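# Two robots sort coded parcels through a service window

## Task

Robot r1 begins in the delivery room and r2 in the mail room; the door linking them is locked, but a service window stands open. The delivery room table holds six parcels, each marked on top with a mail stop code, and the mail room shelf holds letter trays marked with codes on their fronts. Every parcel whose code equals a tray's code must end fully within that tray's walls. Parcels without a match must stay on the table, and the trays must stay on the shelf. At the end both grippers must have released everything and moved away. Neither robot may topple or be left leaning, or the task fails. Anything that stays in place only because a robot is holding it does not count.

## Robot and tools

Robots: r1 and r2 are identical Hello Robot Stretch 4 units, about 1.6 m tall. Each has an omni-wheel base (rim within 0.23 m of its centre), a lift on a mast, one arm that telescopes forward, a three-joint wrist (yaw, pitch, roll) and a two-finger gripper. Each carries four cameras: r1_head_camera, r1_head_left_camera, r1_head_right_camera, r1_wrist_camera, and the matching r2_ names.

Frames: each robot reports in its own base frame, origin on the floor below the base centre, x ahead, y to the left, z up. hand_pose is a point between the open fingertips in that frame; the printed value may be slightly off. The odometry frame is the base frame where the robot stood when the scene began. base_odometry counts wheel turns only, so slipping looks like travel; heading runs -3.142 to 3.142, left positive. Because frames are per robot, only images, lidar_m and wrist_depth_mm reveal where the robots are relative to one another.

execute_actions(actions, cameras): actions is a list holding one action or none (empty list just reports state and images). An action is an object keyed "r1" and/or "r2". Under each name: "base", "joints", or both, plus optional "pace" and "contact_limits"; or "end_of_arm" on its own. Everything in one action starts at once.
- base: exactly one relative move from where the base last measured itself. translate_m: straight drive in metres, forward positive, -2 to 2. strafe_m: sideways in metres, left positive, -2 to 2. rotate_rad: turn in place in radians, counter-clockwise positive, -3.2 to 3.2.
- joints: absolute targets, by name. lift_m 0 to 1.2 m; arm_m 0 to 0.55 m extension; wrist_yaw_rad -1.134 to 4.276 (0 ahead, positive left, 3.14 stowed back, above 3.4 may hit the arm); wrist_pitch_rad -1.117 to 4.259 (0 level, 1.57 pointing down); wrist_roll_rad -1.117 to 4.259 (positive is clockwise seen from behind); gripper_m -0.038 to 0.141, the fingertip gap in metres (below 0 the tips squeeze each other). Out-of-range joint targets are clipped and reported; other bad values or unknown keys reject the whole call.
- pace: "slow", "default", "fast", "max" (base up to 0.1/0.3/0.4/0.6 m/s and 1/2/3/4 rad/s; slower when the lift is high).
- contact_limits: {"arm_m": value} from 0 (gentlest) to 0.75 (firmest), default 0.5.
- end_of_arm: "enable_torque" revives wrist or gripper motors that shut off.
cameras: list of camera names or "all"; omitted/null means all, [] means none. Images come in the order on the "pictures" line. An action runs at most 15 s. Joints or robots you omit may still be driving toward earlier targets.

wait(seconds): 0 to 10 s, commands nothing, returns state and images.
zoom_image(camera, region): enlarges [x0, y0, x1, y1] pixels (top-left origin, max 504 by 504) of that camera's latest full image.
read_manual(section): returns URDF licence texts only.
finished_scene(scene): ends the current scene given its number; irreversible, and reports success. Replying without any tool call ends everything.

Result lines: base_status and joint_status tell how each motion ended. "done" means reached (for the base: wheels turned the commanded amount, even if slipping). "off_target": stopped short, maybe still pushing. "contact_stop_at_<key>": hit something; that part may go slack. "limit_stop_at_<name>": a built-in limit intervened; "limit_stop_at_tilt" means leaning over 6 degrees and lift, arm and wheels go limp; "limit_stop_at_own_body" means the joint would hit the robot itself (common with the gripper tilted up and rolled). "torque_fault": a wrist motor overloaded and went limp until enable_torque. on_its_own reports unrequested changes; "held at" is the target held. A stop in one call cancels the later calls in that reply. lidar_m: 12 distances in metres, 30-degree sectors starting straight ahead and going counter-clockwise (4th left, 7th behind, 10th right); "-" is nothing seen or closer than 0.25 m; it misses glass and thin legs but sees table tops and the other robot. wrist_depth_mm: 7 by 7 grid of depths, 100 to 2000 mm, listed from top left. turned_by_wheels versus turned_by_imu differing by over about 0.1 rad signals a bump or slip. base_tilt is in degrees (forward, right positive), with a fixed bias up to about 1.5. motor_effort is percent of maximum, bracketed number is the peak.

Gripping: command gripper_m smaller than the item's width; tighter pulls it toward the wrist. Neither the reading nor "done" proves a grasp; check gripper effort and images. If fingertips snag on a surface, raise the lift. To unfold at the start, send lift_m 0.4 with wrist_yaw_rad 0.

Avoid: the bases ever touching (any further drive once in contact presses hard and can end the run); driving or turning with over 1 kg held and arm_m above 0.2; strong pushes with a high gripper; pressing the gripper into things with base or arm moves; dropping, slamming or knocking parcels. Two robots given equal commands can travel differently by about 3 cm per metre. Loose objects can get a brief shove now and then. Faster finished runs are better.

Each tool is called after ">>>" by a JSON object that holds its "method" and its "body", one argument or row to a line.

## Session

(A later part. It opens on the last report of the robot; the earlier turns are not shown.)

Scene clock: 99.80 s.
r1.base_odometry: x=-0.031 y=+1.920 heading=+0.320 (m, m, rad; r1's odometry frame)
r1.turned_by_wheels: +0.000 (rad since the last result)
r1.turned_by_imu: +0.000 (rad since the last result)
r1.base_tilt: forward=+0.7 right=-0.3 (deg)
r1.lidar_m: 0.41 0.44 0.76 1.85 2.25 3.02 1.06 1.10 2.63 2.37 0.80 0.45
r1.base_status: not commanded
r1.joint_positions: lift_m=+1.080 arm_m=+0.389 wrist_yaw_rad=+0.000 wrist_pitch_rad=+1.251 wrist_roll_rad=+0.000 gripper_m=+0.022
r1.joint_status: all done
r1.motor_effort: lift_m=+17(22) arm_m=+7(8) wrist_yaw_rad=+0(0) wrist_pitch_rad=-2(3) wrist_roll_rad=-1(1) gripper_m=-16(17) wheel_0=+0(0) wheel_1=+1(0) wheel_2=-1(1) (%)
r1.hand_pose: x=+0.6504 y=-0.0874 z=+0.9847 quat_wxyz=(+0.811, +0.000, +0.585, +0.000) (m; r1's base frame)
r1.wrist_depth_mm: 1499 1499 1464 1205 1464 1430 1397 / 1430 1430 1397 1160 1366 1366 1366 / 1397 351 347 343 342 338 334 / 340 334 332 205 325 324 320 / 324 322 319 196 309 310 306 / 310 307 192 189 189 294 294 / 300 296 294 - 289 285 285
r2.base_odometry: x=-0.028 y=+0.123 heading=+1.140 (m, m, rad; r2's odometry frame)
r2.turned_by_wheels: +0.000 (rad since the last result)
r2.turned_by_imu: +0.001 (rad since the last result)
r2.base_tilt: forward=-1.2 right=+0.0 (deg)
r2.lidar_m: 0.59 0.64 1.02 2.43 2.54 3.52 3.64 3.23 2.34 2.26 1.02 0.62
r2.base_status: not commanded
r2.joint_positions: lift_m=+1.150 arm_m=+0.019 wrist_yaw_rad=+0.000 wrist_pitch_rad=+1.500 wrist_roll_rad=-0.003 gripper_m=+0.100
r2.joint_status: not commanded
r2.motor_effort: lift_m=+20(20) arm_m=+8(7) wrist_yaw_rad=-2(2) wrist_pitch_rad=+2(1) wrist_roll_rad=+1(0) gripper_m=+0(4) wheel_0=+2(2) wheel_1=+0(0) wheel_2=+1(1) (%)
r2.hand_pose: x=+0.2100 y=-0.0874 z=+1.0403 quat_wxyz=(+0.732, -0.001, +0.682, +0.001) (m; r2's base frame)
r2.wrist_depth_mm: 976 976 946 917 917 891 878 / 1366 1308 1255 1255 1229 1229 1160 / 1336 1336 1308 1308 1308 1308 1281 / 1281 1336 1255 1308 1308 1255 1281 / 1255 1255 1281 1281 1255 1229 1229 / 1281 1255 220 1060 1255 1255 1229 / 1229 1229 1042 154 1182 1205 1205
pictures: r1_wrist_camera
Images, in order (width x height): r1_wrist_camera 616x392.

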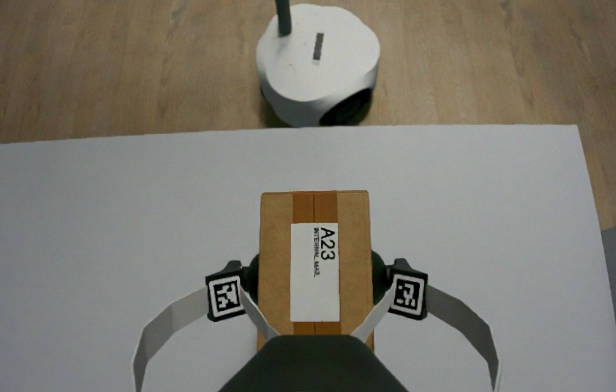

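>>> {"method": "execute_actions", "body": {
  "actions": [
    {"r1": {"joints": {"lift_m": 1.025}}, "r2": {"base": {"translate_m": 0.12}, "pace": "slow"}}
  ],
  "cameras": ["r1_wrist_camera"]
}}

>>> {"method": "execute_actions", "body": {
  "actions": [
    {"r1": {"joints": {"gripper_m": 0.1}}}
  ],
  "cameras": ["r1_wrist_camera"]
}}

>>> {"method": "execute_actions", "body": {
  "actions": [
    {"r1": {"joints": {"lift_m": 1.13}, "pace": "fast"}}
  ],
  "cameras": ["r1_wrist_camera"]
}}

Scene clock: 103.87 s.
r1.base_odometry: x=-0.031 y=+1.920 heading=+0.320 (m, m, rad; r1's odometry frame)
r1.turned_by_wheels: +0.000 (rad since the last result)
r1.turned_by_imu: +0.000 (rad since the last result)
r1.base_tilt: forward=+0.7 right=-0.3 (deg)
r1.lidar_m: 0.42 0.44 0.76 1.86 2.26 3.03 1.07 1.11 2.64 2.37 0.79 0.45
r1.base_status: not commanded
r1.joint_positions: lift_m=+1.025 arm_m=+0.389 wrist_yaw_rad=+0.000 wrist_pitch_rad=+1.251 wrist_roll_rad=+0.000 gripper_m=+0.022
r1.joint_status: all done
r1.motor_effort: lift_m=+17(18) arm_m=+7(7) wrist_yaw_rad=-1(0) wrist_pitch_rad=-1(2) wrist_roll_rad=-1(1) gripper_m=-14(16) wheel_0=+0(0) wheel_1=+0(0) wheel_2=-1(1) (%)
r1.hand_pose: x=+0.6504 y=-0.0874 z=+0.9297 quat_wxyz=(+0.811, +0.000, +0.585, +0.000) (m; r1's base frame)
r1.wrist_depth_mm: 1430 1397 1397 1118 1366 1336 1366 / 1366 1366 1336 1078 1098 1308 1308 / 293 290 286 283 281 279 277 / 279 278 274 205 268 266 265 / 267 265 264 197 256 256 254 / 256 254 192 189 189 243 243 / 247 244 243 - 238 236 -
r2.base_odometry: x=+0.022 y=+0.232 heading=+1.140 (m, m, rad; r2's odometry frame)
r2.turned_by_wheels: +0.000 (rad since the last result)
r2.turned_by_imu: +0.001 (rad since the last result)
r2.base_tilt: forward=-1.2 right=-0.1 (deg)
r2.lidar_m: 0.47 0.51 0.87 2.43 2.53 3.50 3.77 3.23 2.34 2.26 0.85 0.49
r2.base_status: done
r2.joint_positions: lift_m=+1.150 arm_m=+0.019 wrist_yaw_rad=+0.000 wrist_pitch_rad=+1.500 wrist_roll_rad=-0.003 gripper_m=+0.100
r2.joint_status: not commanded
r2.motor_effort: lift_m=+20(20) arm_m=+7(7) wrist_yaw_rad=-2(2) wrist_pitch_rad=-1(1) wrist_roll_rad=-1(1) gripper_m=+1(3) wheel_0=+2(2) wheel_1=+1(5) wheel_2=-2(8) (%)
r2.hand_pose: x=+0.2100 y=-0.0874 z=+1.0403 quat_wxyz=(+0.732, -0.001, +0.682, +0.001) (m; r2's base frame)
r2.wrist_depth_mm: 732 732 715 691 683 676 647 / 1060 991 1008 960 946 917 878 / 1366 1281 1336 1308 1281 1308 1308 / 1366 1308 1281 1281 1308 1281 1281 / 1308 1281 1255 1281 1255 1255 1255 / 1281 1281 219 1042 1229 1229 1255 / 1255 1255 1042 153 1229 1255 1205
pictures: r1_wrist_camera
Images, in order (width x height): r1_wrist_camera 616x392.

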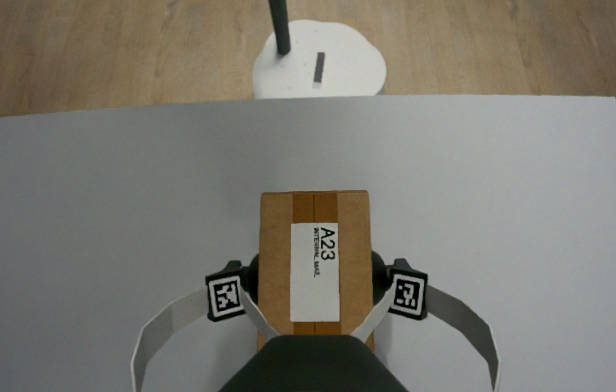

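Scene clock: 105.47 s.
r1.base_odometry: x=-0.031 y=+1.920 heading=+0.320 (m, m, rad; r1's odometry frame)
r1.turned_by_wheels: +0.000 (rad since the last result)
r1.turned_by_imu: +0.000 (rad since the last result)
r1.base_tilt: forward=+0.7 right=-0.3 (deg)
r1.lidar_m: 0.42 0.44 0.77 1.85 2.26 2.99 1.06 1.09 2.66 2.35 0.79 0.46
r1.base_status: not commanded
r1.joint_positions: lift_m=+1.025 arm_m=+0.389 wrist_yaw_rad=+0.000 wrist_pitch_rad=+1.251 wrist_roll_rad=+0.000 gripper_m=+0.100
r1.joint_status: all done
r1.motor_effort: lift_m=+17(17) arm_m=+7(7) wrist_yaw_rad=-1(0) wrist_pitch_rad=+0(3) wrist_roll_rad=+0(1) gripper_m=-1(20) wheel_0=+0(1) wheel_1=+0(0) wheel_2=-1(1) (%)
r1.hand_pose: x=+0.6504 y=-0.0874 z=+0.9297 quat_wxyz=(+0.811, +0.000, +0.585, +0.000) (m; r1's base frame)
r1.wrist_depth_mm: 1464 1430 1430 1138 1397 1366 1336 / 1366 1397 1336 1078 1078 1281 1308 / 296 290 286 285 281 279 277 / 281 277 274 220 268 266 265 / 267 265 264 211 224 256 254 / 256 255 248 202 203 244 243 / 247 245 245 - 238 236 -
r2.base_odometry: x=+0.022 y=+0.232 heading=+1.140 (m, m, rad; r2's odometry frame)
r2.turned_by_wheels: +0.000 (rad since the last result)
r2.turned_by_imu: +0.000 (rad since the last result)
r2.base_tilt: forward=-1.2 right=+0.0 (deg)
r2.lidar_m: 0.47 0.51 0.86 2.43 2.53 3.50 3.78 3.24 2.34 2.28 0.86 0.49
r2.base_status: not commanded
r2.joint_positions: lift_m=+1.150 arm_m=+0.019 wrist_yaw_rad=+0.000 wrist_pitch_rad=+1.500 wrist_roll_rad=-0.003 gripper_m=+0.100
r2.joint_status: not commanded
r2.motor_effort: lift_m=+20(20) arm_m=+7(8) wrist_yaw_rad=-3(3) wrist_pitch_rad=+1(1) wrist_roll_rad=+0(0) gripper_m=-2(2) wheel_0=+2(1) wheel_1=+2(1) wheel_2=-2(2) (%)
r2.hand_pose: x=+0.2100 y=-0.0874 z=+1.0403 quat_wxyz=(+0.732, -0.001, +0.682, +0.001) (m; r2's base frame)
r2.wrist_depth_mm: 732 723 707 699 683 661 654 / 1042 1008 991 960 946 904 866 / 1308 1336 1281 1281 1308 1255 1281 / 1308 1308 1308 1281 1229 1281 1281 / 1281 1281 1281 1281 1281 1255 1255 / 1308 1229 220 1042 1205 1229 1229 / 1281 1255 1060 153 1229 1205 1205
pictures: r1_wrist_camera
Images, in order (width x height): r1_wrist_camera 616x392.

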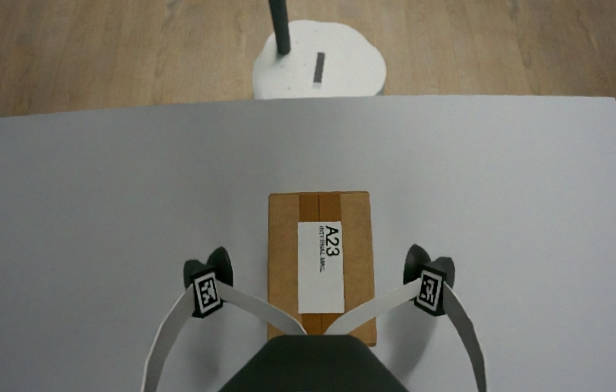

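Scene clock: 106.67 s.
r1.base_odometry: x=-0.031 y=+1.920 heading=+0.320 (m, m, rad; r1's odometry frame)
r1.turned_by_wheels: +0.000 (rad since the last result)
r1.turned_by_imu: +0.000 (rad since the last result)
r1.base_tilt: forward=+0.6 right=-0.3 (deg)
r1.lidar_m: 0.41 0.45 0.75 1.83 2.27 3.04 1.07 1.12 2.65 2.34 0.80 0.46
r1.base_status: not commanded
r1.joint_positions: lift_m=+1.130 arm_m=+0.389 wrist_yaw_rad=+0.000 wrist_pitch_rad=+1.251 wrist_roll_rad=+0.000 gripper_m=+0.100
r1.joint_status: all done
r1.motor_effort: lift_m=+25(27) arm_m=+7(7) wrist_yaw_rad=+0(0) wrist_pitch_rad=-1(2) wrist_roll_rad=-1(1) gripper_m=-2(0) wheel_0=+0(0) wheel_1=+0(1) wheel_2=-1(1) (%)
r1.hand_pose: x=+0.6504 y=-0.0874 z=+1.0340 quat_wxyz=(+0.811, +0.000, +0.585, +0.000) (m; r1's base frame)
r1.wrist_depth_mm: 1576 1537 1537 1537 1499 1499 1464 / 1537 1499 1464 1182 1430 1430 1430 / 1430 1430 1430 1160 1229 1366 1336 / 392 387 384 382 377 373 375 / 375 370 368 319 362 357 355 / 359 357 347 303 342 342 342 / 345 342 342 - 334 330 329
r2.base_odometry: x=+0.022 y=+0.232 heading=+1.140 (m, m, rad; r2's odometry frame)
r2.turned_by_wheels: +0.000 (rad since the last result)
r2.turned_by_imu: +0.000 (rad since the last result)
r2.base_tilt: forward=-1.3 right=+0.0 (deg)
r2.lidar_m: 0.48 0.50 0.87 2.43 2.53 3.50 3.78 3.25 2.35 2.27 0.87 0.49
r2.base_status: not commanded
r2.joint_positions: lift_m=+1.150 arm_m=+0.019 wrist_yaw_rad=+0.000 wrist_pitch_rad=+1.500 wrist_roll_rad=-0.003 gripper_m=+0.100
r2.joint_status: not commanded
r2.motor_effort: lift_m=+20(20) arm_m=+7(7) wrist_yaw_rad=-2(3) wrist_pitch_rad=+1(3) wrist_roll_rad=-2(2) gripper_m=+1(1) wheel_0=+2(2) wheel_1=+1(1) wheel_2=-2(2) (%)
r2.hand_pose: x=+0.2100 y=-0.0874 z=+1.0403 quat_wxyz=(+0.732, -0.001, +0.682, +0.001) (m; r2's base frame)
r2.wrist_depth_mm: 732 723 707 699 683 668 654 / 1025 1025 1008 976 931 904 891 / 1308 1308 1281 1308 1281 1281 1281 / 1308 1308 1308 1308 1281 1255 1255 / 1308 1308 1281 1281 1255 1255 1229 / 1281 1229 220 1042 1255 1229 1205 / 1229 1229 1025 154 1229 1229 1229
pictures: r1_wrist_camera
Images, in order (width x height): r1_wrist_camera 616x392.

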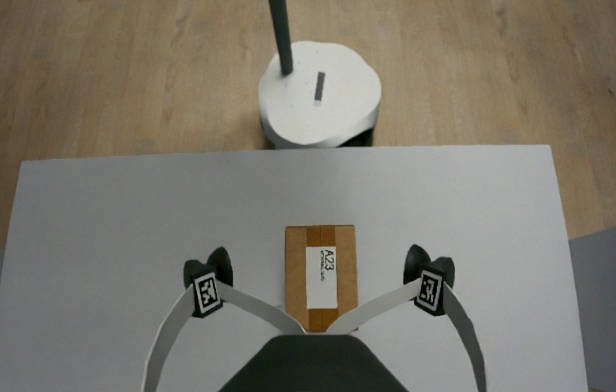

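>>> {"method": "execute_actions", "body": {
  "actions": [
    {"r1": {"base": {"translate_m": -0.3}, "joints": {"arm_m": 0.02}, "pace": "fast"}, "r2": {"base": {"strafe_m": 0.07}}}
  ],
  "cameras": ["r2_head_camera"]
}}

Scene clock: 110.33 s.
r1.base_odometry: x=-0.316 y=+1.825 heading=+0.320 (m, m, rad; r1's odometry frame)
r1.turned_by_wheels: +0.000 (rad since the last result)
r1.turned_by_imu: +0.000 (rad since the last result)
r1.base_tilt: forward=+0.6 right=-0.3 (deg)
r1.lidar_m: 0.71 0.74 1.14 2.16 2.23 3.03 0.76 0.79 2.65 2.57 1.24 0.76
r1.base_status: done
r1.joint_positions: lift_m=+1.130 arm_m=+0.021 wrist_yaw_rad=+0.000 wrist_pitch_rad=+1.251 wrist_roll_rad=+0.000 gripper_m=+0.100
r1.joint_status: all done
r1.motor_effort: lift_m=+25(25) arm_m=-7(9) wrist_yaw_rad=+1(1) wrist_pitch_rad=-3(1) wrist_roll_rad=-1(1) gripper_m=-1(0) wheel_0=+0(7) wheel_1=+0(5) wheel_2=-3(9) (%)
r1.hand_pose: x=+0.2828 y=-0.0874 z=+1.0340 quat_wxyz=(+0.811, +0.000, +0.585, +0.000) (m; r1's base frame)
r1.wrist_depth_mm: 809 820 820 842 842 831 831 / 991 1008 1025 1042 1025 1042 1025 / 1336 1308 1366 1336 1336 1366 1336 / 1366 1336 1336 1308 1308 1308 1281 / 1308 1308 1281 1281 1255 1255 1229 / 1281 1229 1205 1229 1182 1182 1205 / 1205 1205 1182 - 1160 1160 1138
r2.base_odometry: x=-0.042 y=+0.261 heading=+1.140 (m, m, rad; r2's odometry frame)
r2.turned_by_wheels: +0.000 (rad since the last result)
r2.turned_by_imu: +0.001 (rad since the last result)
r2.base_tilt: forward=-1.3 right=+0.1 (deg)
r2.lidar_m: 0.48 0.50 0.84 2.38 2.47 3.42 3.77 3.33 2.43 2.31 0.87 0.51
r2.base_status: done
r2.joint_positions: lift_m=+1.150 arm_m=+0.019 wrist_yaw_rad=+0.000 wrist_pitch_rad=+1.500 wrist_roll_rad=-0.003 gripper_m=+0.100
r2.joint_status: not commanded
r2.motor_effort: lift_m=+20(20) arm_m=+7(7) wrist_yaw_rad=-3(2) wrist_pitch_rad=-1(0) wrist_roll_rad=-1(1) gripper_m=-2(3) wheel_0=+0(8) wheel_1=+0(9) wheel_2=+0(0) (%)
r2.hand_pose: x=+0.2100 y=-0.0874 z=+1.0403 quat_wxyz=(+0.732, -0.001, +0.682, +0.001) (m; r2's base frame)
r2.wrist_depth_mm: 741 723 707 699 691 676 661 / 1042 1025 991 976 946 917 878 / 1336 1308 1336 1308 1308 1281 1281 / 1308 1366 1281 1308 1255 1255 1255 / 1281 1308 1255 1255 1255 1229 1229 / 1308 1281 220 1042 1229 1255 1229 / 1255 1229 1025 154 1229 1229 1205
pictures: r2_head_camera
Images, in order (width x height): r2_head_camera 420x560.

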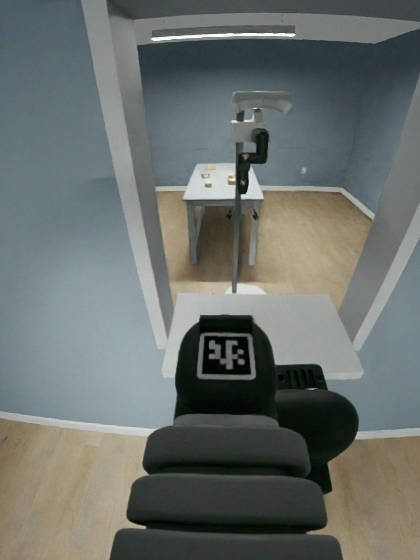

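>>> {"method": "execute_actions", "body": {
  "actions": [
    {"r1": {"base": {"strafe_m": 0.65}, "joints": {"lift_m": 0.5}, "pace": "max"}, "r2": {"joints": {"arm_m": 0.4, "lift_m": 1.12}}}
  ],
  "cameras": ["r2_wrist_camera", "r1_head_left_camera"]
}}

Scene clock: 113.87 s.
r1.base_odometry: x=-0.520 y=+2.443 heading=+0.320 (m, m, rad; r1's odometry frame)
r1.turned_by_wheels: +0.000 (rad since the last result)
r1.turned_by_imu: +0.000 (rad since the last result)
r1.base_tilt: forward=+0.6 right=-0.3 (deg)
r1.lidar_m: 0.81 0.85 1.12 1.51 1.58 2.14 2.05 0.91 1.11 3.20 1.04 0.82
r1.base_status: done
r1.joint_positions: lift_m=+0.500 arm_m=+0.021 wrist_yaw_rad=+0.000 wrist_pitch_rad=+1.251 wrist_roll_rad=+0.000 gripper_m=+0.100
r1.joint_status: all done
r1.motor_effort: lift_m=+17(22) arm_m=-7(7) wrist_yaw_rad=+1(1) wrist_pitch_rad=-2(2) wrist_roll_rad=+0(1) gripper_m=-1(1) wheel_0=+1(9) wheel_1=-2(4) wheel_2=-1(2) (%)
r1.hand_pose: x=+0.2829 y=-0.0874 z=+0.4046 quat_wxyz=(+0.811, +0.000, +0.585, +0.000) (m; r1's base frame)
r1.wrist_depth_mm: 750 759 759 759 750 741 741 / 759 750 741 732 723 715 715 / 715 715 699 699 683 683 676 / 691 676 668 661 661 654 640 / 654 654 647 640 634 627 621 / 634 621 609 615 597 597 597 / 609 603 452 - 585 580 574
r2.base_odometry: x=-0.042 y=+0.261 heading=+1.140 (m, m, rad; r2's odometry frame)
r2.turned_by_wheels: +0.000 (rad since the last result)
r2.turned_by_imu: +0.001 (rad since the last result)
r2.base_tilt: forward=-1.2 right=+0.0 (deg)
r2.lidar_m: 0.47 0.48 0.87 2.36 2.46 3.42 3.80 3.34 2.43 2.32 0.85 0.49
r2.base_status: not commanded
r2.joint_positions: lift_m=+1.120 arm_m=+0.399 wrist_yaw_rad=+0.000 wrist_pitch_rad=+1.500 wrist_roll_rad=-0.003 gripper_m=+0.100
r2.joint_status: all done
r2.motor_effort: lift_m=+16(18) arm_m=+8(9) wrist_yaw_rad=-2(2) wrist_pitch_rad=+3(1) wrist_roll_rad=+0(1) gripper_m=-2(2) wheel_0=-1(1) wheel_1=+0(0) wheel_2=+0(0) (%)
r2.hand_pose: x=+0.5899 y=-0.0874 z=+1.0106 quat_wxyz=(+0.732, -0.001, +0.682, +0.001) (m; r2's base frame)
r2.wrist_depth_mm: 368 362 359 359 353 355 353 / 362 359 355 353 349 349 345 / 355 353 351 349 345 347 342 / 349 349 345 293 343 338 336 / 345 343 340 291 336 332 334 / 343 340 219 334 330 325 325 / 336 334 332 153 325 325 322
pictures: r1_head_left_camera, r2_wrist_camera
Images, in order (width x height): r1_head_left_camera 420x672, r2_wrist_camera 616x392.

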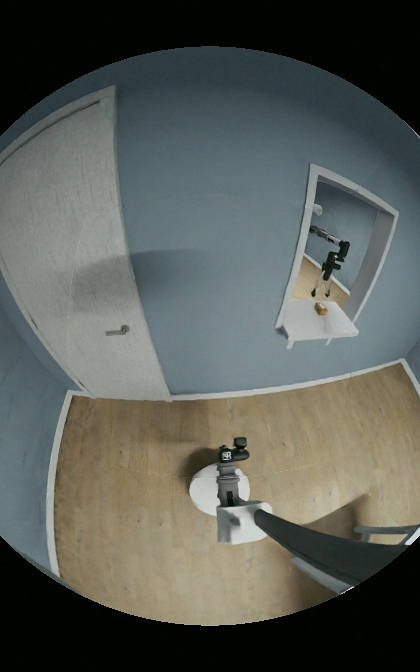

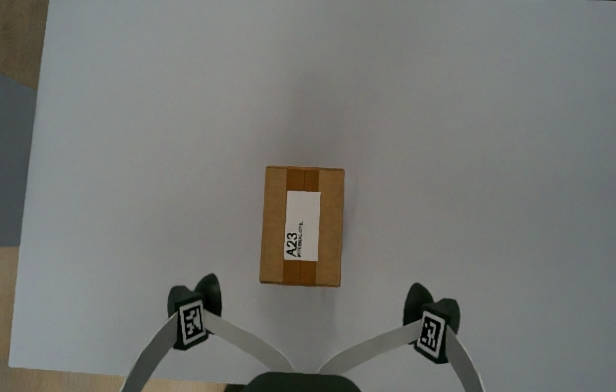

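>>> {"method": "execute_actions", "body": {
  "actions": [
    {"r1": {"base": {"translate_m": -1.45}, "joints": {"lift_m": 1.1, "wrist_pitch_rad": 1.5}, "pace": "max"}, "r2": {"joints": {"arm_m": 0.445, "lift_m": 1.045}}}
  ],
  "cameras": ["r2_wrist_camera", "r1_head_right_camera"]
}}

Scene clock: 118.63 s.
r1.base_odometry: x=-1.897 y=+1.987 heading=+0.320 (m, m, rad; r1's odometry frame)
r1.turned_by_wheels: +0.000 (rad since the last result)
r1.turned_by_imu: -0.002 (rad since the last result)
r1.base_tilt: forward=+0.7 right=-0.3 (deg)
r1.lidar_m: 2.20 2.21 1.57 1.47 1.53 2.06 2.03 0.77 0.54 0.49 0.51 0.71
r1.base_status: done
r1.joint_positions: lift_m=+1.100 arm_m=+0.021 wrist_yaw_rad=+0.000 wrist_pitch_rad=+1.500 wrist_roll_rad=+0.000 gripper_m=+0.100
r1.joint_status: all done
r1.motor_effort: lift_m=+24(28) arm_m=-7(7) wrist_yaw_rad=+0(0) wrist_pitch_rad=+1(5) wrist_roll_rad=+0(0) gripper_m=-1(2) wheel_0=+1(8) wheel_1=+1(8) wheel_2=-1(13) (%)
r1.hand_pose: x=+0.2124 y=-0.0874 z=+0.9902 quat_wxyz=(+0.732, +0.000, +0.682, +0.000) (m; r1's base frame)
r1.wrist_depth_mm: 1281 1281 1255 1229 1229 1229 991 / 1281 1281 1255 1255 1229 1205 1205 / 1281 1255 1255 1229 1229 1205 1229 / 1255 1255 1229 1229 1205 1205 1205 / 1255 1255 1229 1025 1205 1205 1205 / 1255 1255 1008 1008 1205 1205 1205 / 1255 1229 1229 - 1205 1205 1182
r2.base_odometry: x=-0.042 y=+0.261 heading=+1.140 (m, m, rad; r2's odometry frame)
r2.turned_by_wheels: +0.000 (rad since the last result)
r2.turned_by_imu: +0.001 (rad since the last result)
r2.base_tilt: forward=-1.3 right=+0.0 (deg)
r2.lidar_m: 0.48 0.50 0.84 2.37 2.47 3.43 3.79 3.34 2.43 2.32 0.84 0.50
r2.base_status: not commanded
r2.joint_positions: lift_m=+1.045 arm_m=+0.444 wrist_yaw_rad=+0.000 wrist_pitch_rad=+1.500 wrist_roll_rad=-0.003 gripper_m=+0.100
r2.joint_status: all done
r2.motor_effort: lift_m=+16(16) arm_m=+8(8) wrist_yaw_rad=-2(2) wrist_pitch_rad=+0(0) wrist_roll_rad=+1(1) gripper_m=+1(1) wheel_0=+0(1) wheel_1=+0(0) wheel_2=+0(0) (%)
r2.hand_pose: x=+0.6349 y=-0.0874 z=+0.9356 quat_wxyz=(+0.732, -0.001, +0.682, +0.001) (m; r2's base frame)
r2.wrist_depth_mm: 287 283 283 281 279 276 273 / 282 279 278 274 274 272 271 / 277 276 273 273 270 267 265 / 274 272 271 268 266 265 263 / 271 268 267 216 263 262 259 / 266 264 213 212 258 256 255 / 263 260 259 153 254 253 252
pictures: r1_head_right_camera, r2_wrist_camera
Images, in order (width x height): r1_head_right_camera 420x672, r2_wrist_camera 616x392.

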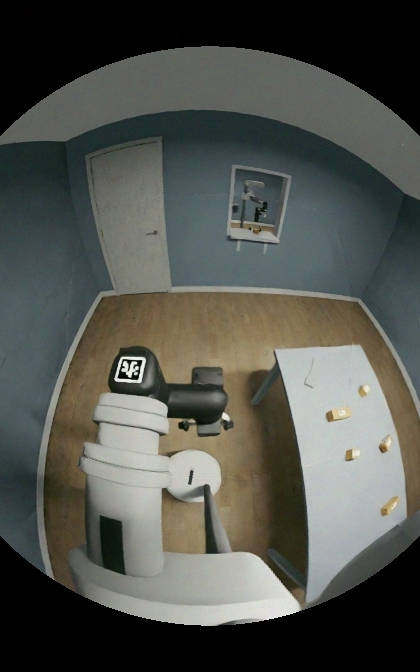

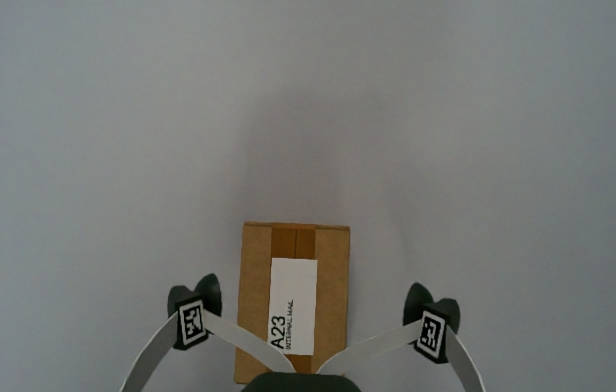

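>>> {"method": "execute_actions", "body": {
  "actions": [
    {"r1": {"base": {"rotate_rad": -1.54}, "pace": "fast"}, "r2": {"base": {"strafe_m": 0.013}, "joints": {"lift_m": 1.04}, "pace": "slow"}}
  ],
  "cameras": ["r2_wrist_camera", "r1_head_camera", "r1_wrist_camera"]
}}

Scene clock: 121.43 s.
r1.base_odometry: x=-1.897 y=+1.987 heading=-1.220 (m, m, rad; r1's odometry frame)
r1.turned_by_wheels: -1.540 (rad since the last result)
r1.turned_by_imu: -1.542 (rad since the last result)
r1.base_tilt: forward=+0.6 right=-0.3 (deg)
r1.lidar_m: 0.50 0.53 0.74 2.22 2.11 1.55 1.48 1.56 2.11 2.01 0.71 0.53
r1.base_status: done
r1.joint_positions: lift_m=+1.100 arm_m=+0.021 wrist_yaw_rad=+0.000 wrist_pitch_rad=+1.500 wrist_roll_rad=+0.000 gripper_m=+0.100
r1.joint_status: not commanded
r1.motor_effort: lift_m=+22(24) arm_m=-7(7) wrist_yaw_rad=+0(0) wrist_pitch_rad=-1(0) wrist_roll_rad=-1(1) gripper_m=-2(1) wheel_0=-1(4) wheel_1=+0(6) wheel_2=+0(5) (%)
r1.hand_pose: x=+0.2125 y=-0.0874 z=+0.9903 quat_wxyz=(+0.732, +0.000, +0.682, +0.000) (m; r1's base frame)
r1.wrist_depth_mm: 1281 1255 1255 1255 1229 1229 1205 / 1255 1255 1255 1229 1229 1205 1205 / 1281 1255 1229 1229 1229 1205 1205 / 1255 1255 1229 1229 1229 1205 1205 / 1255 1229 1229 1008 1205 1229 1182 / 1229 1255 1008 1008 1205 1205 1182 / 1255 1229 1229 - 1182 1182 1182
r2.base_odometry: x=-0.054 y=+0.266 heading=+1.140 (m, m, rad; r2's odometry frame)
r2.turned_by_wheels: +0.000 (rad since the last result)
r2.turned_by_imu: +0.001 (rad since the last result)
r2.base_tilt: forward=-1.2 right=+0.1 (deg)
r2.lidar_m: 0.47 0.52 0.88 2.35 2.46 3.40 3.80 3.35 2.43 2.31 0.86 0.50
r2.base_status: done
r2.joint_positions: lift_m=+1.040 arm_m=+0.444 wrist_yaw_rad=+0.000 wrist_pitch_rad=+1.500 wrist_roll_rad=-0.003 gripper_m=+0.100
r2.joint_status: all done
r2.motor_effort: lift_m=+15(16) arm_m=+8(8) wrist_yaw_rad=-2(2) wrist_pitch_rad=-1(0) wrist_roll_rad=-2(2) gripper_m=-1(3) wheel_0=-2(9) wheel_1=+1(6) wheel_2=+0(0) (%)
r2.hand_pose: x=+0.6349 y=-0.0874 z=+0.9307 quat_wxyz=(+0.732, -0.001, +0.682, +0.001) (m; r2's base frame)
r2.wrist_depth_mm: 278 277 278 274 272 272 268 / 277 274 272 270 268 266 267 / 272 272 268 267 265 264 262 / 268 266 264 262 260 260 257 / 264 263 262 209 257 255 254 / 262 260 219 207 208 252 251 / 258 255 253 153 251 248 247
pictures: r1_head_camera, r1_wrist_camera, r2_wrist_camera
Images, in order (width x height): r1_head_camera 420x560, r1_wrist_camera 616x392, r2_wrist_camera 616x392.

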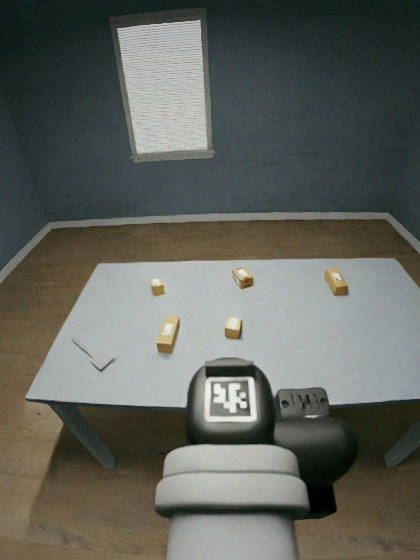

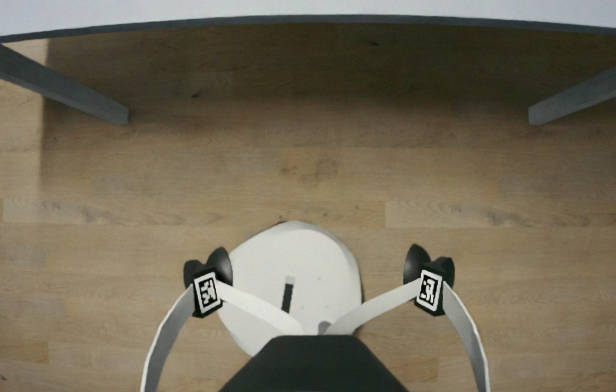

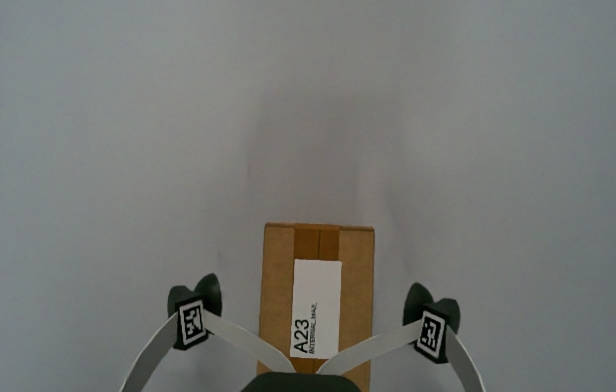

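>>> {"method": "execute_actions", "body": {
  "actions": [
    {"r1": {"base": {"translate_m": 0.2}, "joints": {"arm_m": 0.33}, "pace": "fast"}, "r2": {"joints": {"gripper_m": 0.022}}}
  ],
  "cameras": ["r2_wrist_camera", "r1_wrist_camera"]
}}

Scene clock: 124.23 s.
r1.base_odometry: x=-1.828 y=+1.799 heading=-1.220 (m, m, rad; r1's odometry frame)
r1.turned_by_wheels: +0.000 (rad since the last result)
r1.turned_by_imu: +0.000 (rad since the last result)
r1.base_tilt: forward=+0.6 right=-0.3 (deg)
r1.lidar_m: 0.26 0.31 0.42 2.18 2.32 1.72 1.67 1.75 2.11 2.02 0.41 0.31
r1.base_status: done
r1.joint_positions: lift_m=+1.100 arm_m=+0.329 wrist_yaw_rad=+0.000 wrist_pitch_rad=+1.500 wrist_roll_rad=+0.000 gripper_m=+0.100
r1.joint_status: all done
r1.motor_effort: lift_m=+22(22) arm_m=+7(8) wrist_yaw_rad=+0(0) wrist_pitch_rad=+1(1) wrist_roll_rad=-1(1) gripper_m=-2(1) wheel_0=+0(2) wheel_1=+1(8) wheel_2=+2(10) (%)
r1.hand_pose: x=+0.5201 y=-0.0874 z=+0.9903 quat_wxyz=(+0.732, +0.000, +0.682, +0.000) (m; r1's base frame)
r1.wrist_depth_mm: 477 473 466 462 455 455 452 / 477 469 466 462 459 455 449 / 473 469 466 455 455 449 452 / 415 466 462 459 452 449 445 / 469 466 462 455 452 452 445 / 469 466 455 455 449 445 442 / 466 462 459 - 449 445 442
r2.base_odometry: x=-0.054 y=+0.266 heading=+1.140 (m, m, rad; r2's odometry frame)
r2.turned_by_wheels: +0.000 (rad since the last result)
r2.turned_by_imu: +0.001 (rad since the last result)
r2.base_tilt: forward=-1.2 right=+0.0 (deg)
r2.lidar_m: 0.46 0.54 0.87 2.35 2.46 3.37 3.80 3.36 2.45 2.31 0.86 0.50
r2.base_status: not commanded
r2.joint_positions: lift_m=+1.040 arm_m=+0.444 wrist_yaw_rad=+0.000 wrist_pitch_rad=+1.500 wrist_roll_rad=-0.003 gripper_m=+0.022
r2.joint_status: all done
r2.motor_effort: lift_m=+15(15) arm_m=+8(8) wrist_yaw_rad=-2(2) wrist_pitch_rad=+2(0) wrist_roll_rad=+0(0) gripper_m=-19(19) wheel_0=-2(2) wheel_1=+1(1) wheel_2=+0(0) (%)
r2.hand_pose: x=+0.6349 y=-0.0874 z=+0.9306 quat_wxyz=(+0.732, -0.001, +0.682, +0.001) (m; r2's base frame)
r2.wrist_depth_mm: 282 279 277 273 273 268 268 / 276 273 272 270 270 265 264 / 273 271 268 267 265 262 262 / 270 267 266 262 262 259 258 / 266 263 259 198 256 255 254 / 260 260 198 195 201 252 250 / 257 255 253 194 193 248 247
pictures: r1_wrist_camera, r2_wrist_camera
Images, in order (width x height): r1_wrist_camera 616x392, r2_wrist_camera 616x392.

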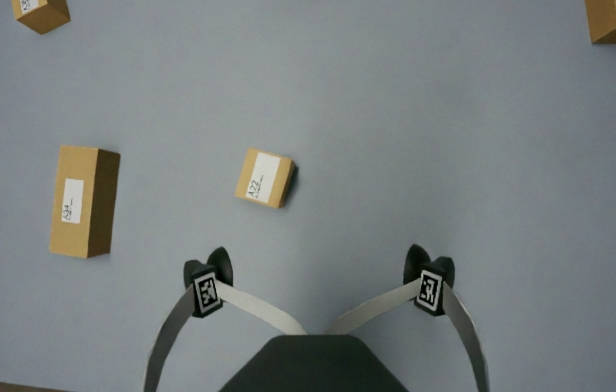

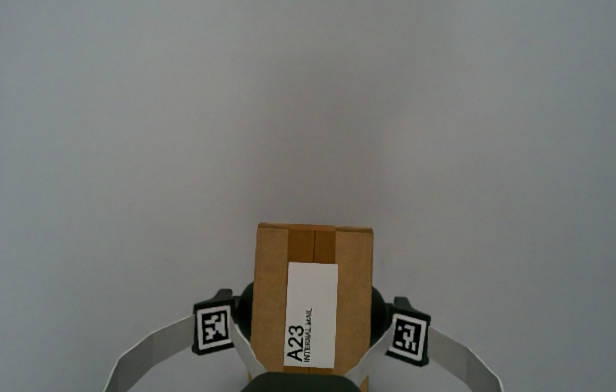

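>>> {"method": "zoom_image", "body": {
  "camera": "r1_wrist_camera",
  "region": [225, 140, 305, 215]
}}

>>> {"method": "execute_actions", "body": {
  "actions": [
    {"r1": {"base": {"strafe_m": 0.06}, "joints": {"arm_m": 0.4, "wrist_roll_rad": 0.27, "lift_m": 0.96}}, "r2": {"joints": {"lift_m": 1.12}}}
  ],
  "cameras": ["r1_wrist_camera"]
}}

Region (225, 140, 305, 215) of r1_wrist_camera's 616x392 image, scaled by 6.300; it fills the top 472 rows of this view, and the rest is white.

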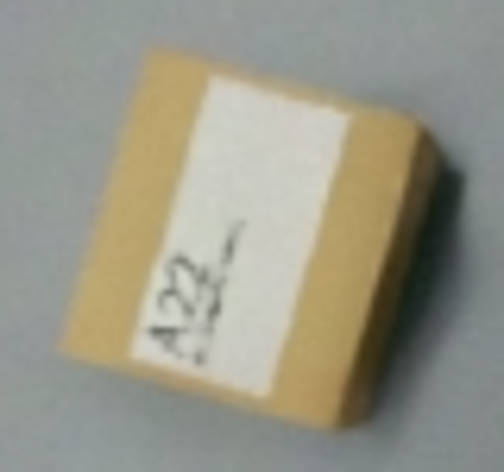

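Scene clock: 126.30 s.
r1.base_odometry: x=-1.772 y=+1.820 heading=-1.220 (m, m, rad; r1's odometry frame)
r1.turned_by_wheels: +0.000 (rad since the last result)
r1.turned_by_imu: +0.000 (rad since the last result)
r1.base_tilt: forward=+0.7 right=-0.3 (deg)
r1.lidar_m: 0.29 0.32 0.42 2.12 2.29 1.75 1.67 1.77 2.14 2.08 0.41 0.31
r1.base_status: done
r1.joint_positions: lift_m=+0.960 arm_m=+0.399 wrist_yaw_rad=+0.000 wrist_pitch_rad=+1.500 wrist_roll_rad=+0.270 gripper_m=+0.100
r1.joint_status: all done
r1.motor_effort: lift_m=+16(22) arm_m=+7(8) wrist_yaw_rad=+0(0) wrist_pitch_rad=+0(0) wrist_roll_rad=+1(5) gripper_m=+1(1) wheel_0=+2(5) wheel_1=+1(6) wheel_2=+0(2) (%)
r1.hand_pose: x=+0.5900 y=-0.0874 z=+0.8508 quat_wxyz=(+0.725, +0.098, +0.676, -0.092) (m; r1's base frame)
r1.wrist_depth_mm: 336 330 327 322 315 314 309 / 334 329 324 320 317 312 307 / 332 329 324 319 315 310 307 / 330 327 322 319 312 309 307 / 330 325 320 267 312 309 306 / 276 325 317 267 310 307 304 / 274 322 320 - 310 307 304
r2.base_odometry: x=-0.054 y=+0.266 heading=+1.140 (m, m, rad; r2's odometry frame)
r2.turned_by_wheels: +0.000 (rad since the last result)
r2.turned_by_imu: +0.001 (rad since the last result)
r2.base_tilt: forward=-1.2 right=+0.0 (deg)
r2.lidar_m: 0.47 0.50 0.85 2.35 2.47 3.39 3.78 3.35 2.45 2.29 0.85 0.49
r2.base_status: not commanded
r2.joint_positions: lift_m=+1.120 arm_m=+0.444 wrist_yaw_rad=+0.000 wrist_pitch_rad=+1.500 wrist_roll_rad=-0.003 gripper_m=+0.022
r2.joint_status: all done
r2.motor_effort: lift_m=+21(22) arm_m=+8(8) wrist_yaw_rad=-2(2) wrist_pitch_rad=+0(3) wrist_roll_rad=+0(1) gripper_m=-21(21) wheel_0=-2(2) wheel_1=+1(1) wheel_2=+0(0) (%)
r2.hand_pose: x=+0.6349 y=-0.0874 z=+1.0102 quat_wxyz=(+0.732, -0.001, +0.682, +0.001) (m; r2's base frame)
r2.wrist_depth_mm: 1336 1366 1308 1281 1255 1281 1281 / 842 357 353 351 349 349 343 / 353 355 351 349 343 343 340 / 347 349 349 342 343 338 334 / 345 343 340 198 332 334 329 / 340 340 198 196 201 329 329 / 338 330 330 193 195 325 322
pictures: r1_wrist_camera
Images, in order (width x height): r1_wrist_camera 616x392.

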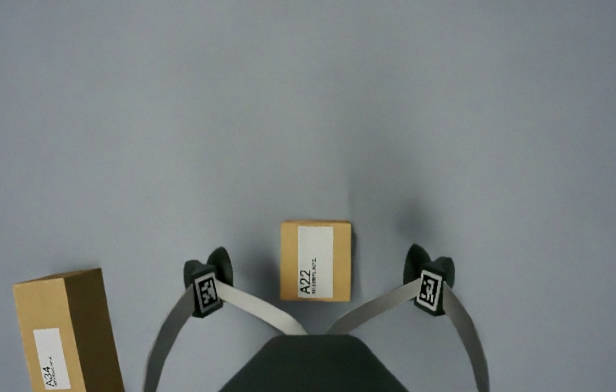

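>>> {"method": "execute_actions", "body": {
  "actions": [
    {"r1": {"joints": {"lift_m": 0.902, "arm_m": 0.396}}, "r2": {"base": {"translate_m": -0.4}, "joints": {"arm_m": 0.02}, "pace": "fast"}}
  ],
  "cameras": ["r1_wrist_camera"]
}}

Scene clock: 129.43 s.
r1.base_odometry: x=-1.772 y=+1.820 heading=-1.220 (m, m, rad; r1's odometry frame)
r1.turned_by_wheels: +0.000 (rad since the last result)
r1.turned_by_imu: +0.000 (rad since the last result)
r1.base_tilt: forward=+0.6 right=-0.3 (deg)
r1.lidar_m: 0.29 0.31 0.44 2.11 2.26 1.74 1.67 1.74 2.17 2.08 0.44 0.31
r1.base_status: not commanded
r1.joint_positions: lift_m=+0.902 arm_m=+0.397 wrist_yaw_rad=+0.000 wrist_pitch_rad=+1.500 wrist_roll_rad=+0.270 gripper_m=+0.100
r1.joint_status: all done
r1.motor_effort: lift_m=+16(15) arm_m=-7(7) wrist_yaw_rad=+1(1) wrist_pitch_rad=-1(1) wrist_roll_rad=+1(1) gripper_m=+0(3) wheel_0=+1(1) wheel_1=+1(0) wheel_2=+0(0) (%)
r1.hand_pose: x=+0.5885 y=-0.0874 z=+0.7928 quat_wxyz=(+0.725, +0.098, +0.676, -0.092) (m; r1's base frame)
r1.wrist_depth_mm: 273 270 266 262 258 254 - / 272 268 265 260 257 254 252 / 272 268 264 260 256 254 251 / 271 267 264 259 256 253 250 / 271 266 262 209 255 252 249 / 264 265 260 208 254 251 249 / 257 265 260 - 253 249 -
r2.base_odometry: x=-0.221 y=-0.097 heading=+1.140 (m, m, rad; r2's odometry frame)
r2.turned_by_wheels: +0.000 (rad since the last result)
r2.turned_by_imu: +0.001 (rad since the last result)
r2.base_tilt: forward=-1.2 right=+0.0 (deg)
r2.lidar_m: 0.88 1.04 1.44 2.35 2.45 3.40 3.35 3.33 2.38 2.32 1.41 0.89
r2.base_status: done
r2.joint_positions: lift_m=+1.120 arm_m=+0.021 wrist_yaw_rad=+0.000 wrist_pitch_rad=+1.501 wrist_roll_rad=-0.003 gripper_m=+0.022
r2.joint_status: all done
r2.motor_effort: lift_m=+20(20) arm_m=-8(9) wrist_yaw_rad=-2(3) wrist_pitch_rad=-2(0) wrist_roll_rad=+0(2) gripper_m=-21(19) wheel_0=-3(9) wheel_1=-2(6) wheel_2=-1(10) (%)
r2.hand_pose: x=+0.2125 y=-0.0874 z=+1.0103 quat_wxyz=(+0.732, -0.001, +0.682, +0.001) (m; r2's base frame)
r2.wrist_depth_mm: 1336 1308 1308 1308 1336 1308 1308 / 1308 1308 1308 1281 1281 1281 1281 / 1336 1308 1281 1281 1255 1255 1229 / 1281 1281 1255 1281 1229 1205 1229 / 1281 1255 1255 198 1205 1205 1229 / 1281 1255 197 196 201 1229 1205 / 1229 1229 991 194 193 1205 1182
pictures: r1_wrist_camera
Images, in order (width x height): r1_wrist_camera 616x392.

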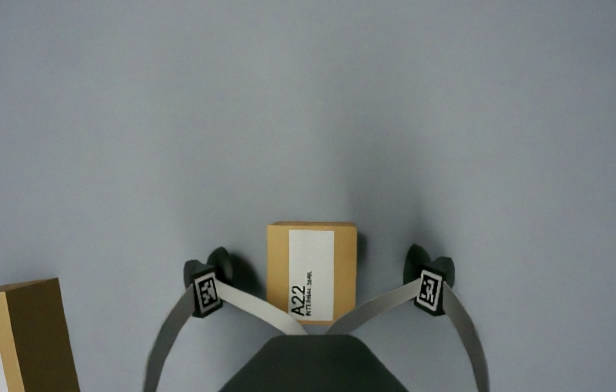

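>>> {"method": "execute_actions", "body": {
  "actions": []
}}

Scene clock: 130.50 s.
r1.base_odometry: x=-1.772 y=+1.820 heading=-1.220 (m, m, rad; r1's odometry frame)
r1.turned_by_wheels: +0.000 (rad since the last result)
r1.turned_by_imu: +0.000 (rad since the last result)
r1.base_tilt: forward=+0.7 right=-0.3 (deg)
r1.lidar_m: 0.29 0.32 0.44 2.12 2.28 1.76 1.68 1.77 2.16 2.08 0.43 0.29
r1.base_status: not commanded
r1.joint_positions: lift_m=+0.902 arm_m=+0.397 wrist_yaw_rad=+0.000 wrist_pitch_rad=+1.500 wrist_roll_rad=+0.270 gripper_m=+0.100
r1.joint_status: all done
r1.motor_effort: lift_m=+16(15) arm_m=-7(7) wrist_yaw_rad=+0(1) wrist_pitch_rad=+0(1) wrist_roll_rad=+1(1) gripper_m=+1(3) wheel_0=+2(1) wheel_1=+0(0) wheel_2=+0(0) (%)
r1.hand_pose: x=+0.5885 y=-0.0874 z=+0.7928 quat_wxyz=(+0.725, +0.098, +0.676, -0.092) (m; r1's base frame)
r1.wrist_depth_mm: 273 270 265 262 258 255 - / 272 268 265 260 257 254 252 / 272 267 264 260 257 254 251 / 271 267 263 260 256 253 250 / 270 266 262 208 255 252 250 / 264 265 259 208 253 250 249 / 258 265 260 - 253 250 -
r2.base_odometry: x=-0.221 y=-0.097 heading=+1.140 (m, m, rad; r2's odometry frame)
r2.turned_by_wheels: +0.000 (rad since the last result)
r2.turned_by_imu: +0.000 (rad since the last result)
r2.base_tilt: forward=-1.2 right=+0.0 (deg)
r2.lidar_m: 0.87 1.03 1.43 2.37 2.45 3.39 3.34 3.35 2.41 2.33 1.41 0.91
r2.base_status: done
r2.joint_positions: lift_m=+1.120 arm_m=+0.021 wrist_yaw_rad=+0.000 wrist_pitch_rad=+1.501 wrist_roll_rad=-0.003 gripper_m=+0.022
r2.joint_status: all done
r2.motor_effort: lift_m=+20(20) arm_m=-8(9) wrist_yaw_rad=-1(3) wrist_pitch_rad=+1(0) wrist_roll_rad=-1(2) gripper_m=-21(19) wheel_0=-3(9) wheel_1=-1(6) wheel_2=-1(10) (%)
r2.hand_pose: x=+0.2125 y=-0.0874 z=+1.0103 quat_wxyz=(+0.732, -0.001, +0.682, +0.001) (m; r2's base frame)
r2.wrist_depth_mm: 1336 1336 1336 1308 1281 1281 1281 / 1308 1281 1281 1281 1255 1281 1281 / 1336 1308 1281 1255 1281 1281 1229 / 1255 1255 1255 1255 1281 1205 1205 / 1255 1255 1255 199 1205 1205 1205 / 1229 1229 197 196 201 1205 1160 / 1229 1229 1025 193 193 1182 1205
pictures: r1_head_camera, r1_head_left_camera, r1_head_right_camera, r1_wrist_camera, r2_head_camera, r2_head_left_camera, r2_head_right_camera, r2_wrist_camera
Images, in order (width x height): r1_head_camera 420x560, r1_head_left_camera 420x672, r1_head_right_camera 420x672, r1_wrist_camera 616x392, r2_head_camera 420x560, r2_head_left_camera 420x672, r2_head_right_camera 420x672, r2_wrist_camera 616x392.

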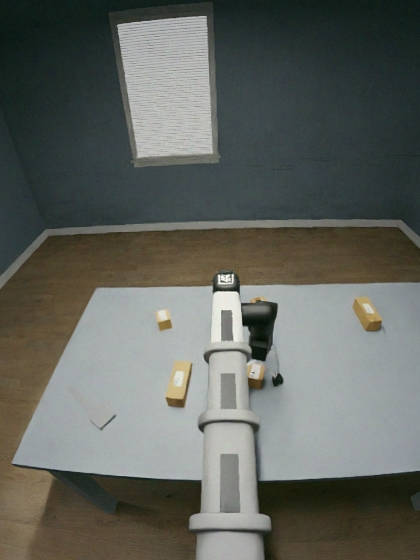

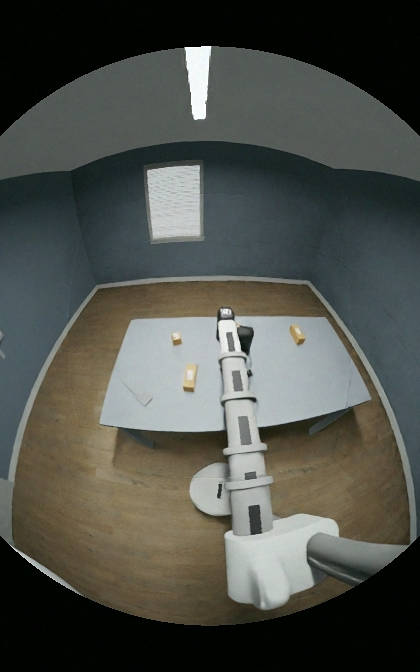

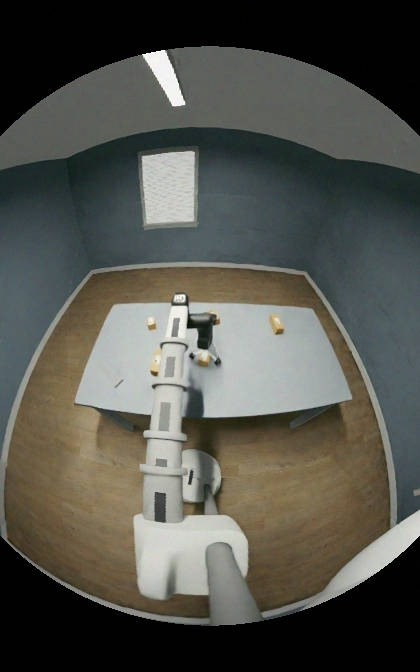

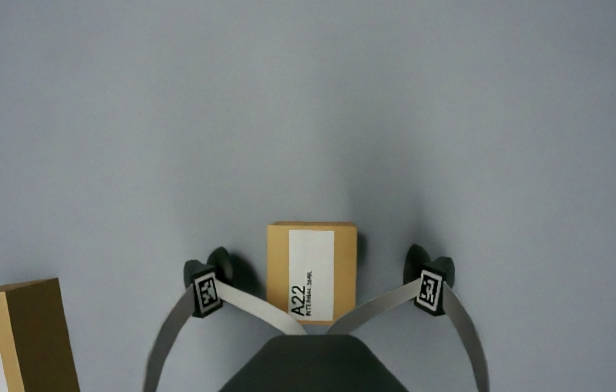

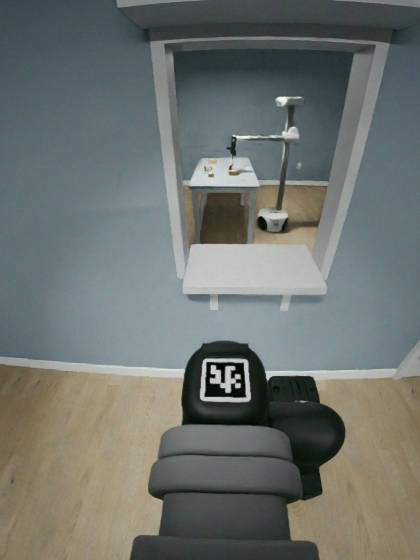

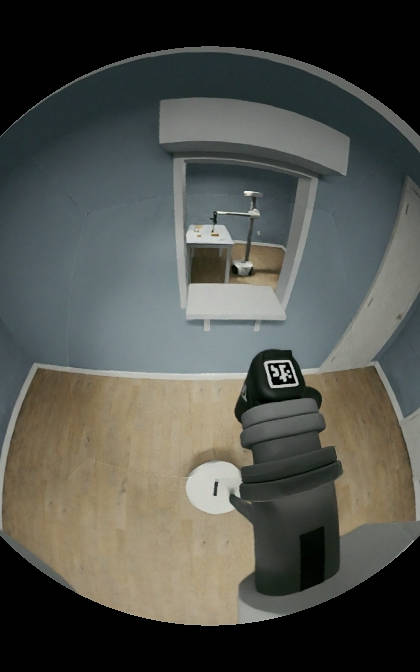

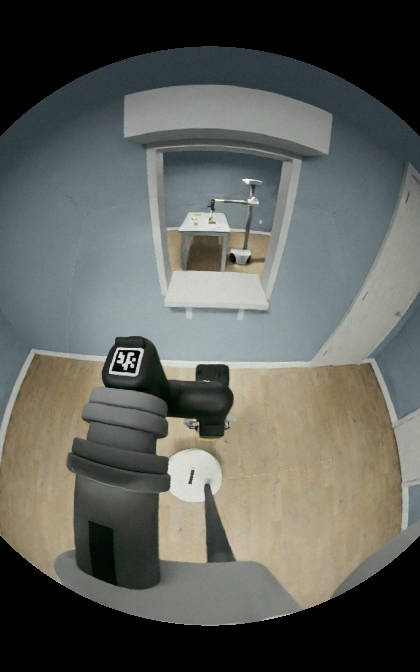

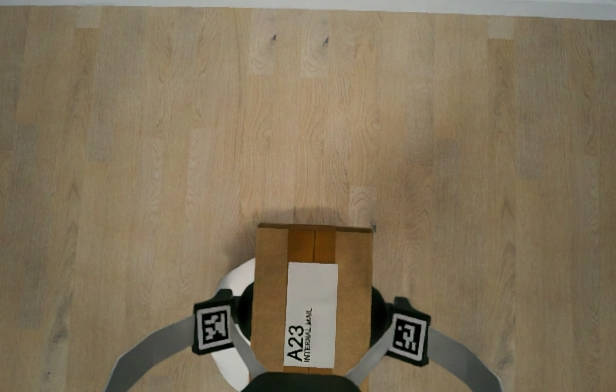

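>>> {"method": "execute_actions", "body": {
  "actions": [
    {"r1": {"joints": {"gripper_m": 0.015}}, "r2": {"joints": {"lift_m": 0.5}, "pace": "fast"}}
  ],
  "cameras": ["r1_wrist_camera"]
}}

>>> {"method": "execute_actions", "body": {
  "actions": [
    {"r1": {"joints": {"lift_m": 1.1}}, "r2": {"base": {"rotate_rad": -3.14}, "pace": "fast"}}
  ],
  "cameras": ["r1_wrist_camera", "r2_head_camera", "r1_head_camera"]
}}

Scene clock: 133.87 s.
r1.base_odometry: x=-1.772 y=+1.820 heading=-1.220 (m, m, rad; r1's odometry frame)
r1.turned_by_wheels: +0.000 (rad since the last result)
r1.turned_by_imu: +0.000 (rad since the last result)
r1.base_tilt: forward=+0.7 right=-0.3 (deg)
r1.lidar_m: 0.28 0.31 0.43 2.11 2.28 1.75 1.67 1.74 2.16 2.08 0.41 0.32
r1.base_status: not commanded
r1.joint_positions: lift_m=+0.902 arm_m=+0.397 wrist_yaw_rad=+0.000 wrist_pitch_rad=+1.500 wrist_roll_rad=+0.270 gripper_m=+0.015
r1.joint_status: all done
r1.motor_effort: lift_m=+16(16) arm_m=-7(7) wrist_yaw_rad=+0(0) wrist_pitch_rad=+0(1) wrist_roll_rad=+1(1) gripper_m=-15(17) wheel_0=+2(2) wheel_1=+0(0) wheel_2=+0(0) (%)
r1.hand_pose: x=+0.5885 y=-0.0874 z=+0.7928 quat_wxyz=(+0.725, +0.098, +0.676, -0.092) (m; r1's base frame)
r1.wrist_depth_mm: 272 268 265 262 258 255 - / 272 268 265 260 257 254 251 / 271 267 264 260 256 253 251 / 270 266 263 259 256 253 250 / 268 266 262 198 254 252 249 / 263 265 190 197 196 250 249 / 257 264 262 - 254 250 -
r2.base_odometry: x=-0.221 y=-0.097 heading=+1.140 (m, m, rad; r2's odometry frame)
r2.turned_by_wheels: +0.000 (rad since the last result)
r2.turned_by_imu: +0.001 (rad since the last result)
r2.base_tilt: forward=-1.2 right=+0.0 (deg)
r2.lidar_m: 0.86 1.04 1.41 2.35 2.46 3.38 3.34 3.34 2.39 2.33 1.41 0.91
r2.base_status: not commanded
r2.joint_positions: lift_m=+0.500 arm_m=+0.021 wrist_yaw_rad=+0.000 wrist_pitch_rad=+1.500 wrist_roll_rad=-0.003 gripper_m=+0.022
r2.joint_status: all done
r2.motor_effort: lift_m=+16(18) arm_m=-8(8) wrist_yaw_rad=-1(1) wrist_pitch_rad=-3(1) wrist_roll_rad=+0(0) gripper_m=-22(21) wheel_0=-3(3) wheel_1=-2(1) wheel_2=-1(1) (%)
r2.hand_pose: x=+0.2126 y=-0.0874 z=+0.3906 quat_wxyz=(+0.732, -0.001, +0.682, +0.001) (m; r2's base frame)
r2.wrist_depth_mm: 661 661 668 661 647 647 640 / 661 654 654 647 640 640 627 / 654 654 640 634 634 627 627 / 640 634 634 621 627 621 615 / 640 627 634 198 609 609 609 / 627 621 198 195 201 603 597 / 609 399 399 194 194 591 591
pictures: r1_wrist_camera
Images, in order (width x height): r1_wrist_camera 616x392.

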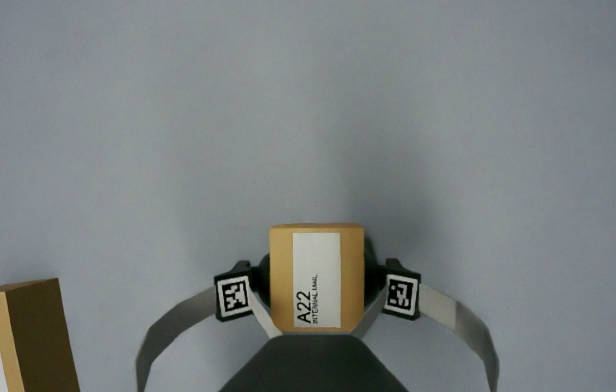

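Scene clock: 136.20 s.
r1.base_odometry: x=-1.772 y=+1.820 heading=-1.220 (m, m, rad; r1's odometry frame)
r1.turned_by_wheels: +0.000 (rad since the last result)
r1.turned_by_imu: +0.000 (rad since the last result)
r1.base_tilt: forward=+0.6 right=-0.3 (deg)
r1.lidar_m: 0.28 0.30 0.43 2.09 2.29 1.75 1.68 1.75 2.16 2.09 0.43 0.31
r1.base_status: not commanded
r1.joint_positions: lift_m=+1.100 arm_m=+0.397 wrist_yaw_rad=+0.000 wrist_pitch_rad=+1.500 wrist_roll_rad=+0.270 gripper_m=+0.015
r1.joint_status: all done
r1.motor_effort: lift_m=+25(26) arm_m=-7(7) wrist_yaw_rad=+1(1) wrist_pitch_rad=+0(0) wrist_roll_rad=+1(1) gripper_m=-17(17) wheel_0=+1(1) wheel_1=+0(0) wheel_2=+0(1) (%)
r1.hand_pose: x=+0.5885 y=-0.0874 z=+0.9901 quat_wxyz=(+0.725, +0.098, +0.676, -0.092) (m; r1's base frame)
r1.wrist_depth_mm: 480 477 469 462 455 452 442 / 477 477 466 462 455 449 442 / 477 469 466 462 455 445 442 / 477 469 466 459 452 445 442 / 477 469 462 198 449 442 439 / 473 415 190 197 196 442 439 / 473 462 462 - 445 442 439
r2.base_odometry: x=-0.221 y=-0.097 heading=-2.000 (m, m, rad; r2's odometry frame)
r2.turned_by_wheels: -3.140 (rad since the last result)
r2.turned_by_imu: -3.198 (rad since the last result)
r2.base_tilt: forward=-1.2 right=+0.0 (deg)
r2.lidar_m: 2.83 3.33 2.39 2.33 1.40 0.91 0.88 1.04 1.45 2.35 2.46 3.40
r2.base_status: done
r2.joint_positions: lift_m=+0.500 arm_m=+0.021 wrist_yaw_rad=+0.000 wrist_pitch_rad=+1.500 wrist_roll_rad=-0.003 gripper_m=+0.022
r2.joint_status: not commanded
r2.motor_effort: lift_m=+17(17) arm_m=-8(7) wrist_yaw_rad=-2(1) wrist_pitch_rad=+0(1) wrist_roll_rad=+3(1) gripper_m=-20(22) wheel_0=+0(9) wheel_1=-1(10) wheel_2=-1(10) (%)
r2.hand_pose: x=+0.2126 y=-0.0874 z=+0.3905 quat_wxyz=(+0.732, -0.001, +0.682, +0.001) (m; r2's base frame)
r2.wrist_depth_mm: 676 661 661 661 647 647 640 / 661 661 647 647 634 634 640 / 654 647 634 634 634 621 621 / 647 634 627 627 627 615 621 / 627 634 621 198 615 609 609 / 621 615 198 196 200 603 597 / 627 402 399 193 193 585 591
pictures: r1_head_camera, r1_wrist_camera, r2_head_camera
Images, in order (width x height): r1_head_camera 420x560, r1_wrist_camera 616x392, r2_head_camera 420x560.

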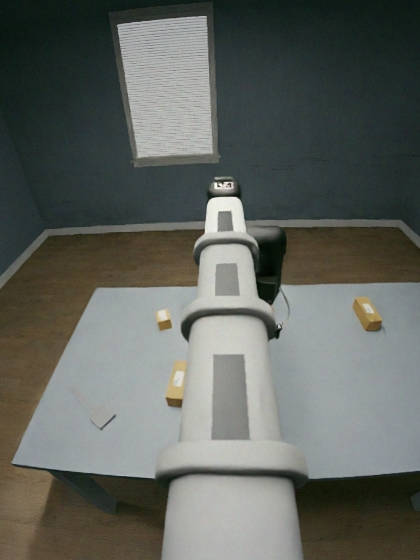

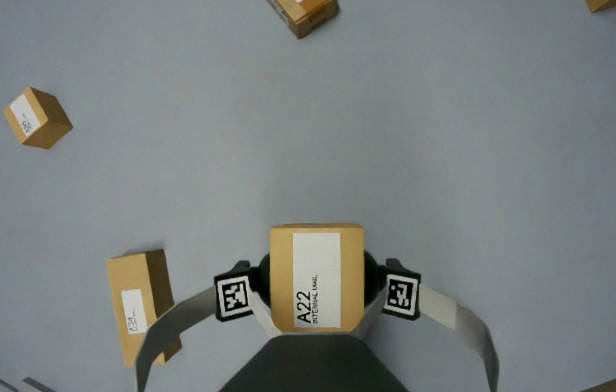

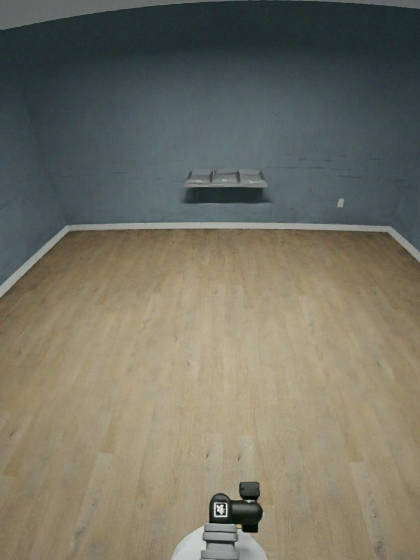

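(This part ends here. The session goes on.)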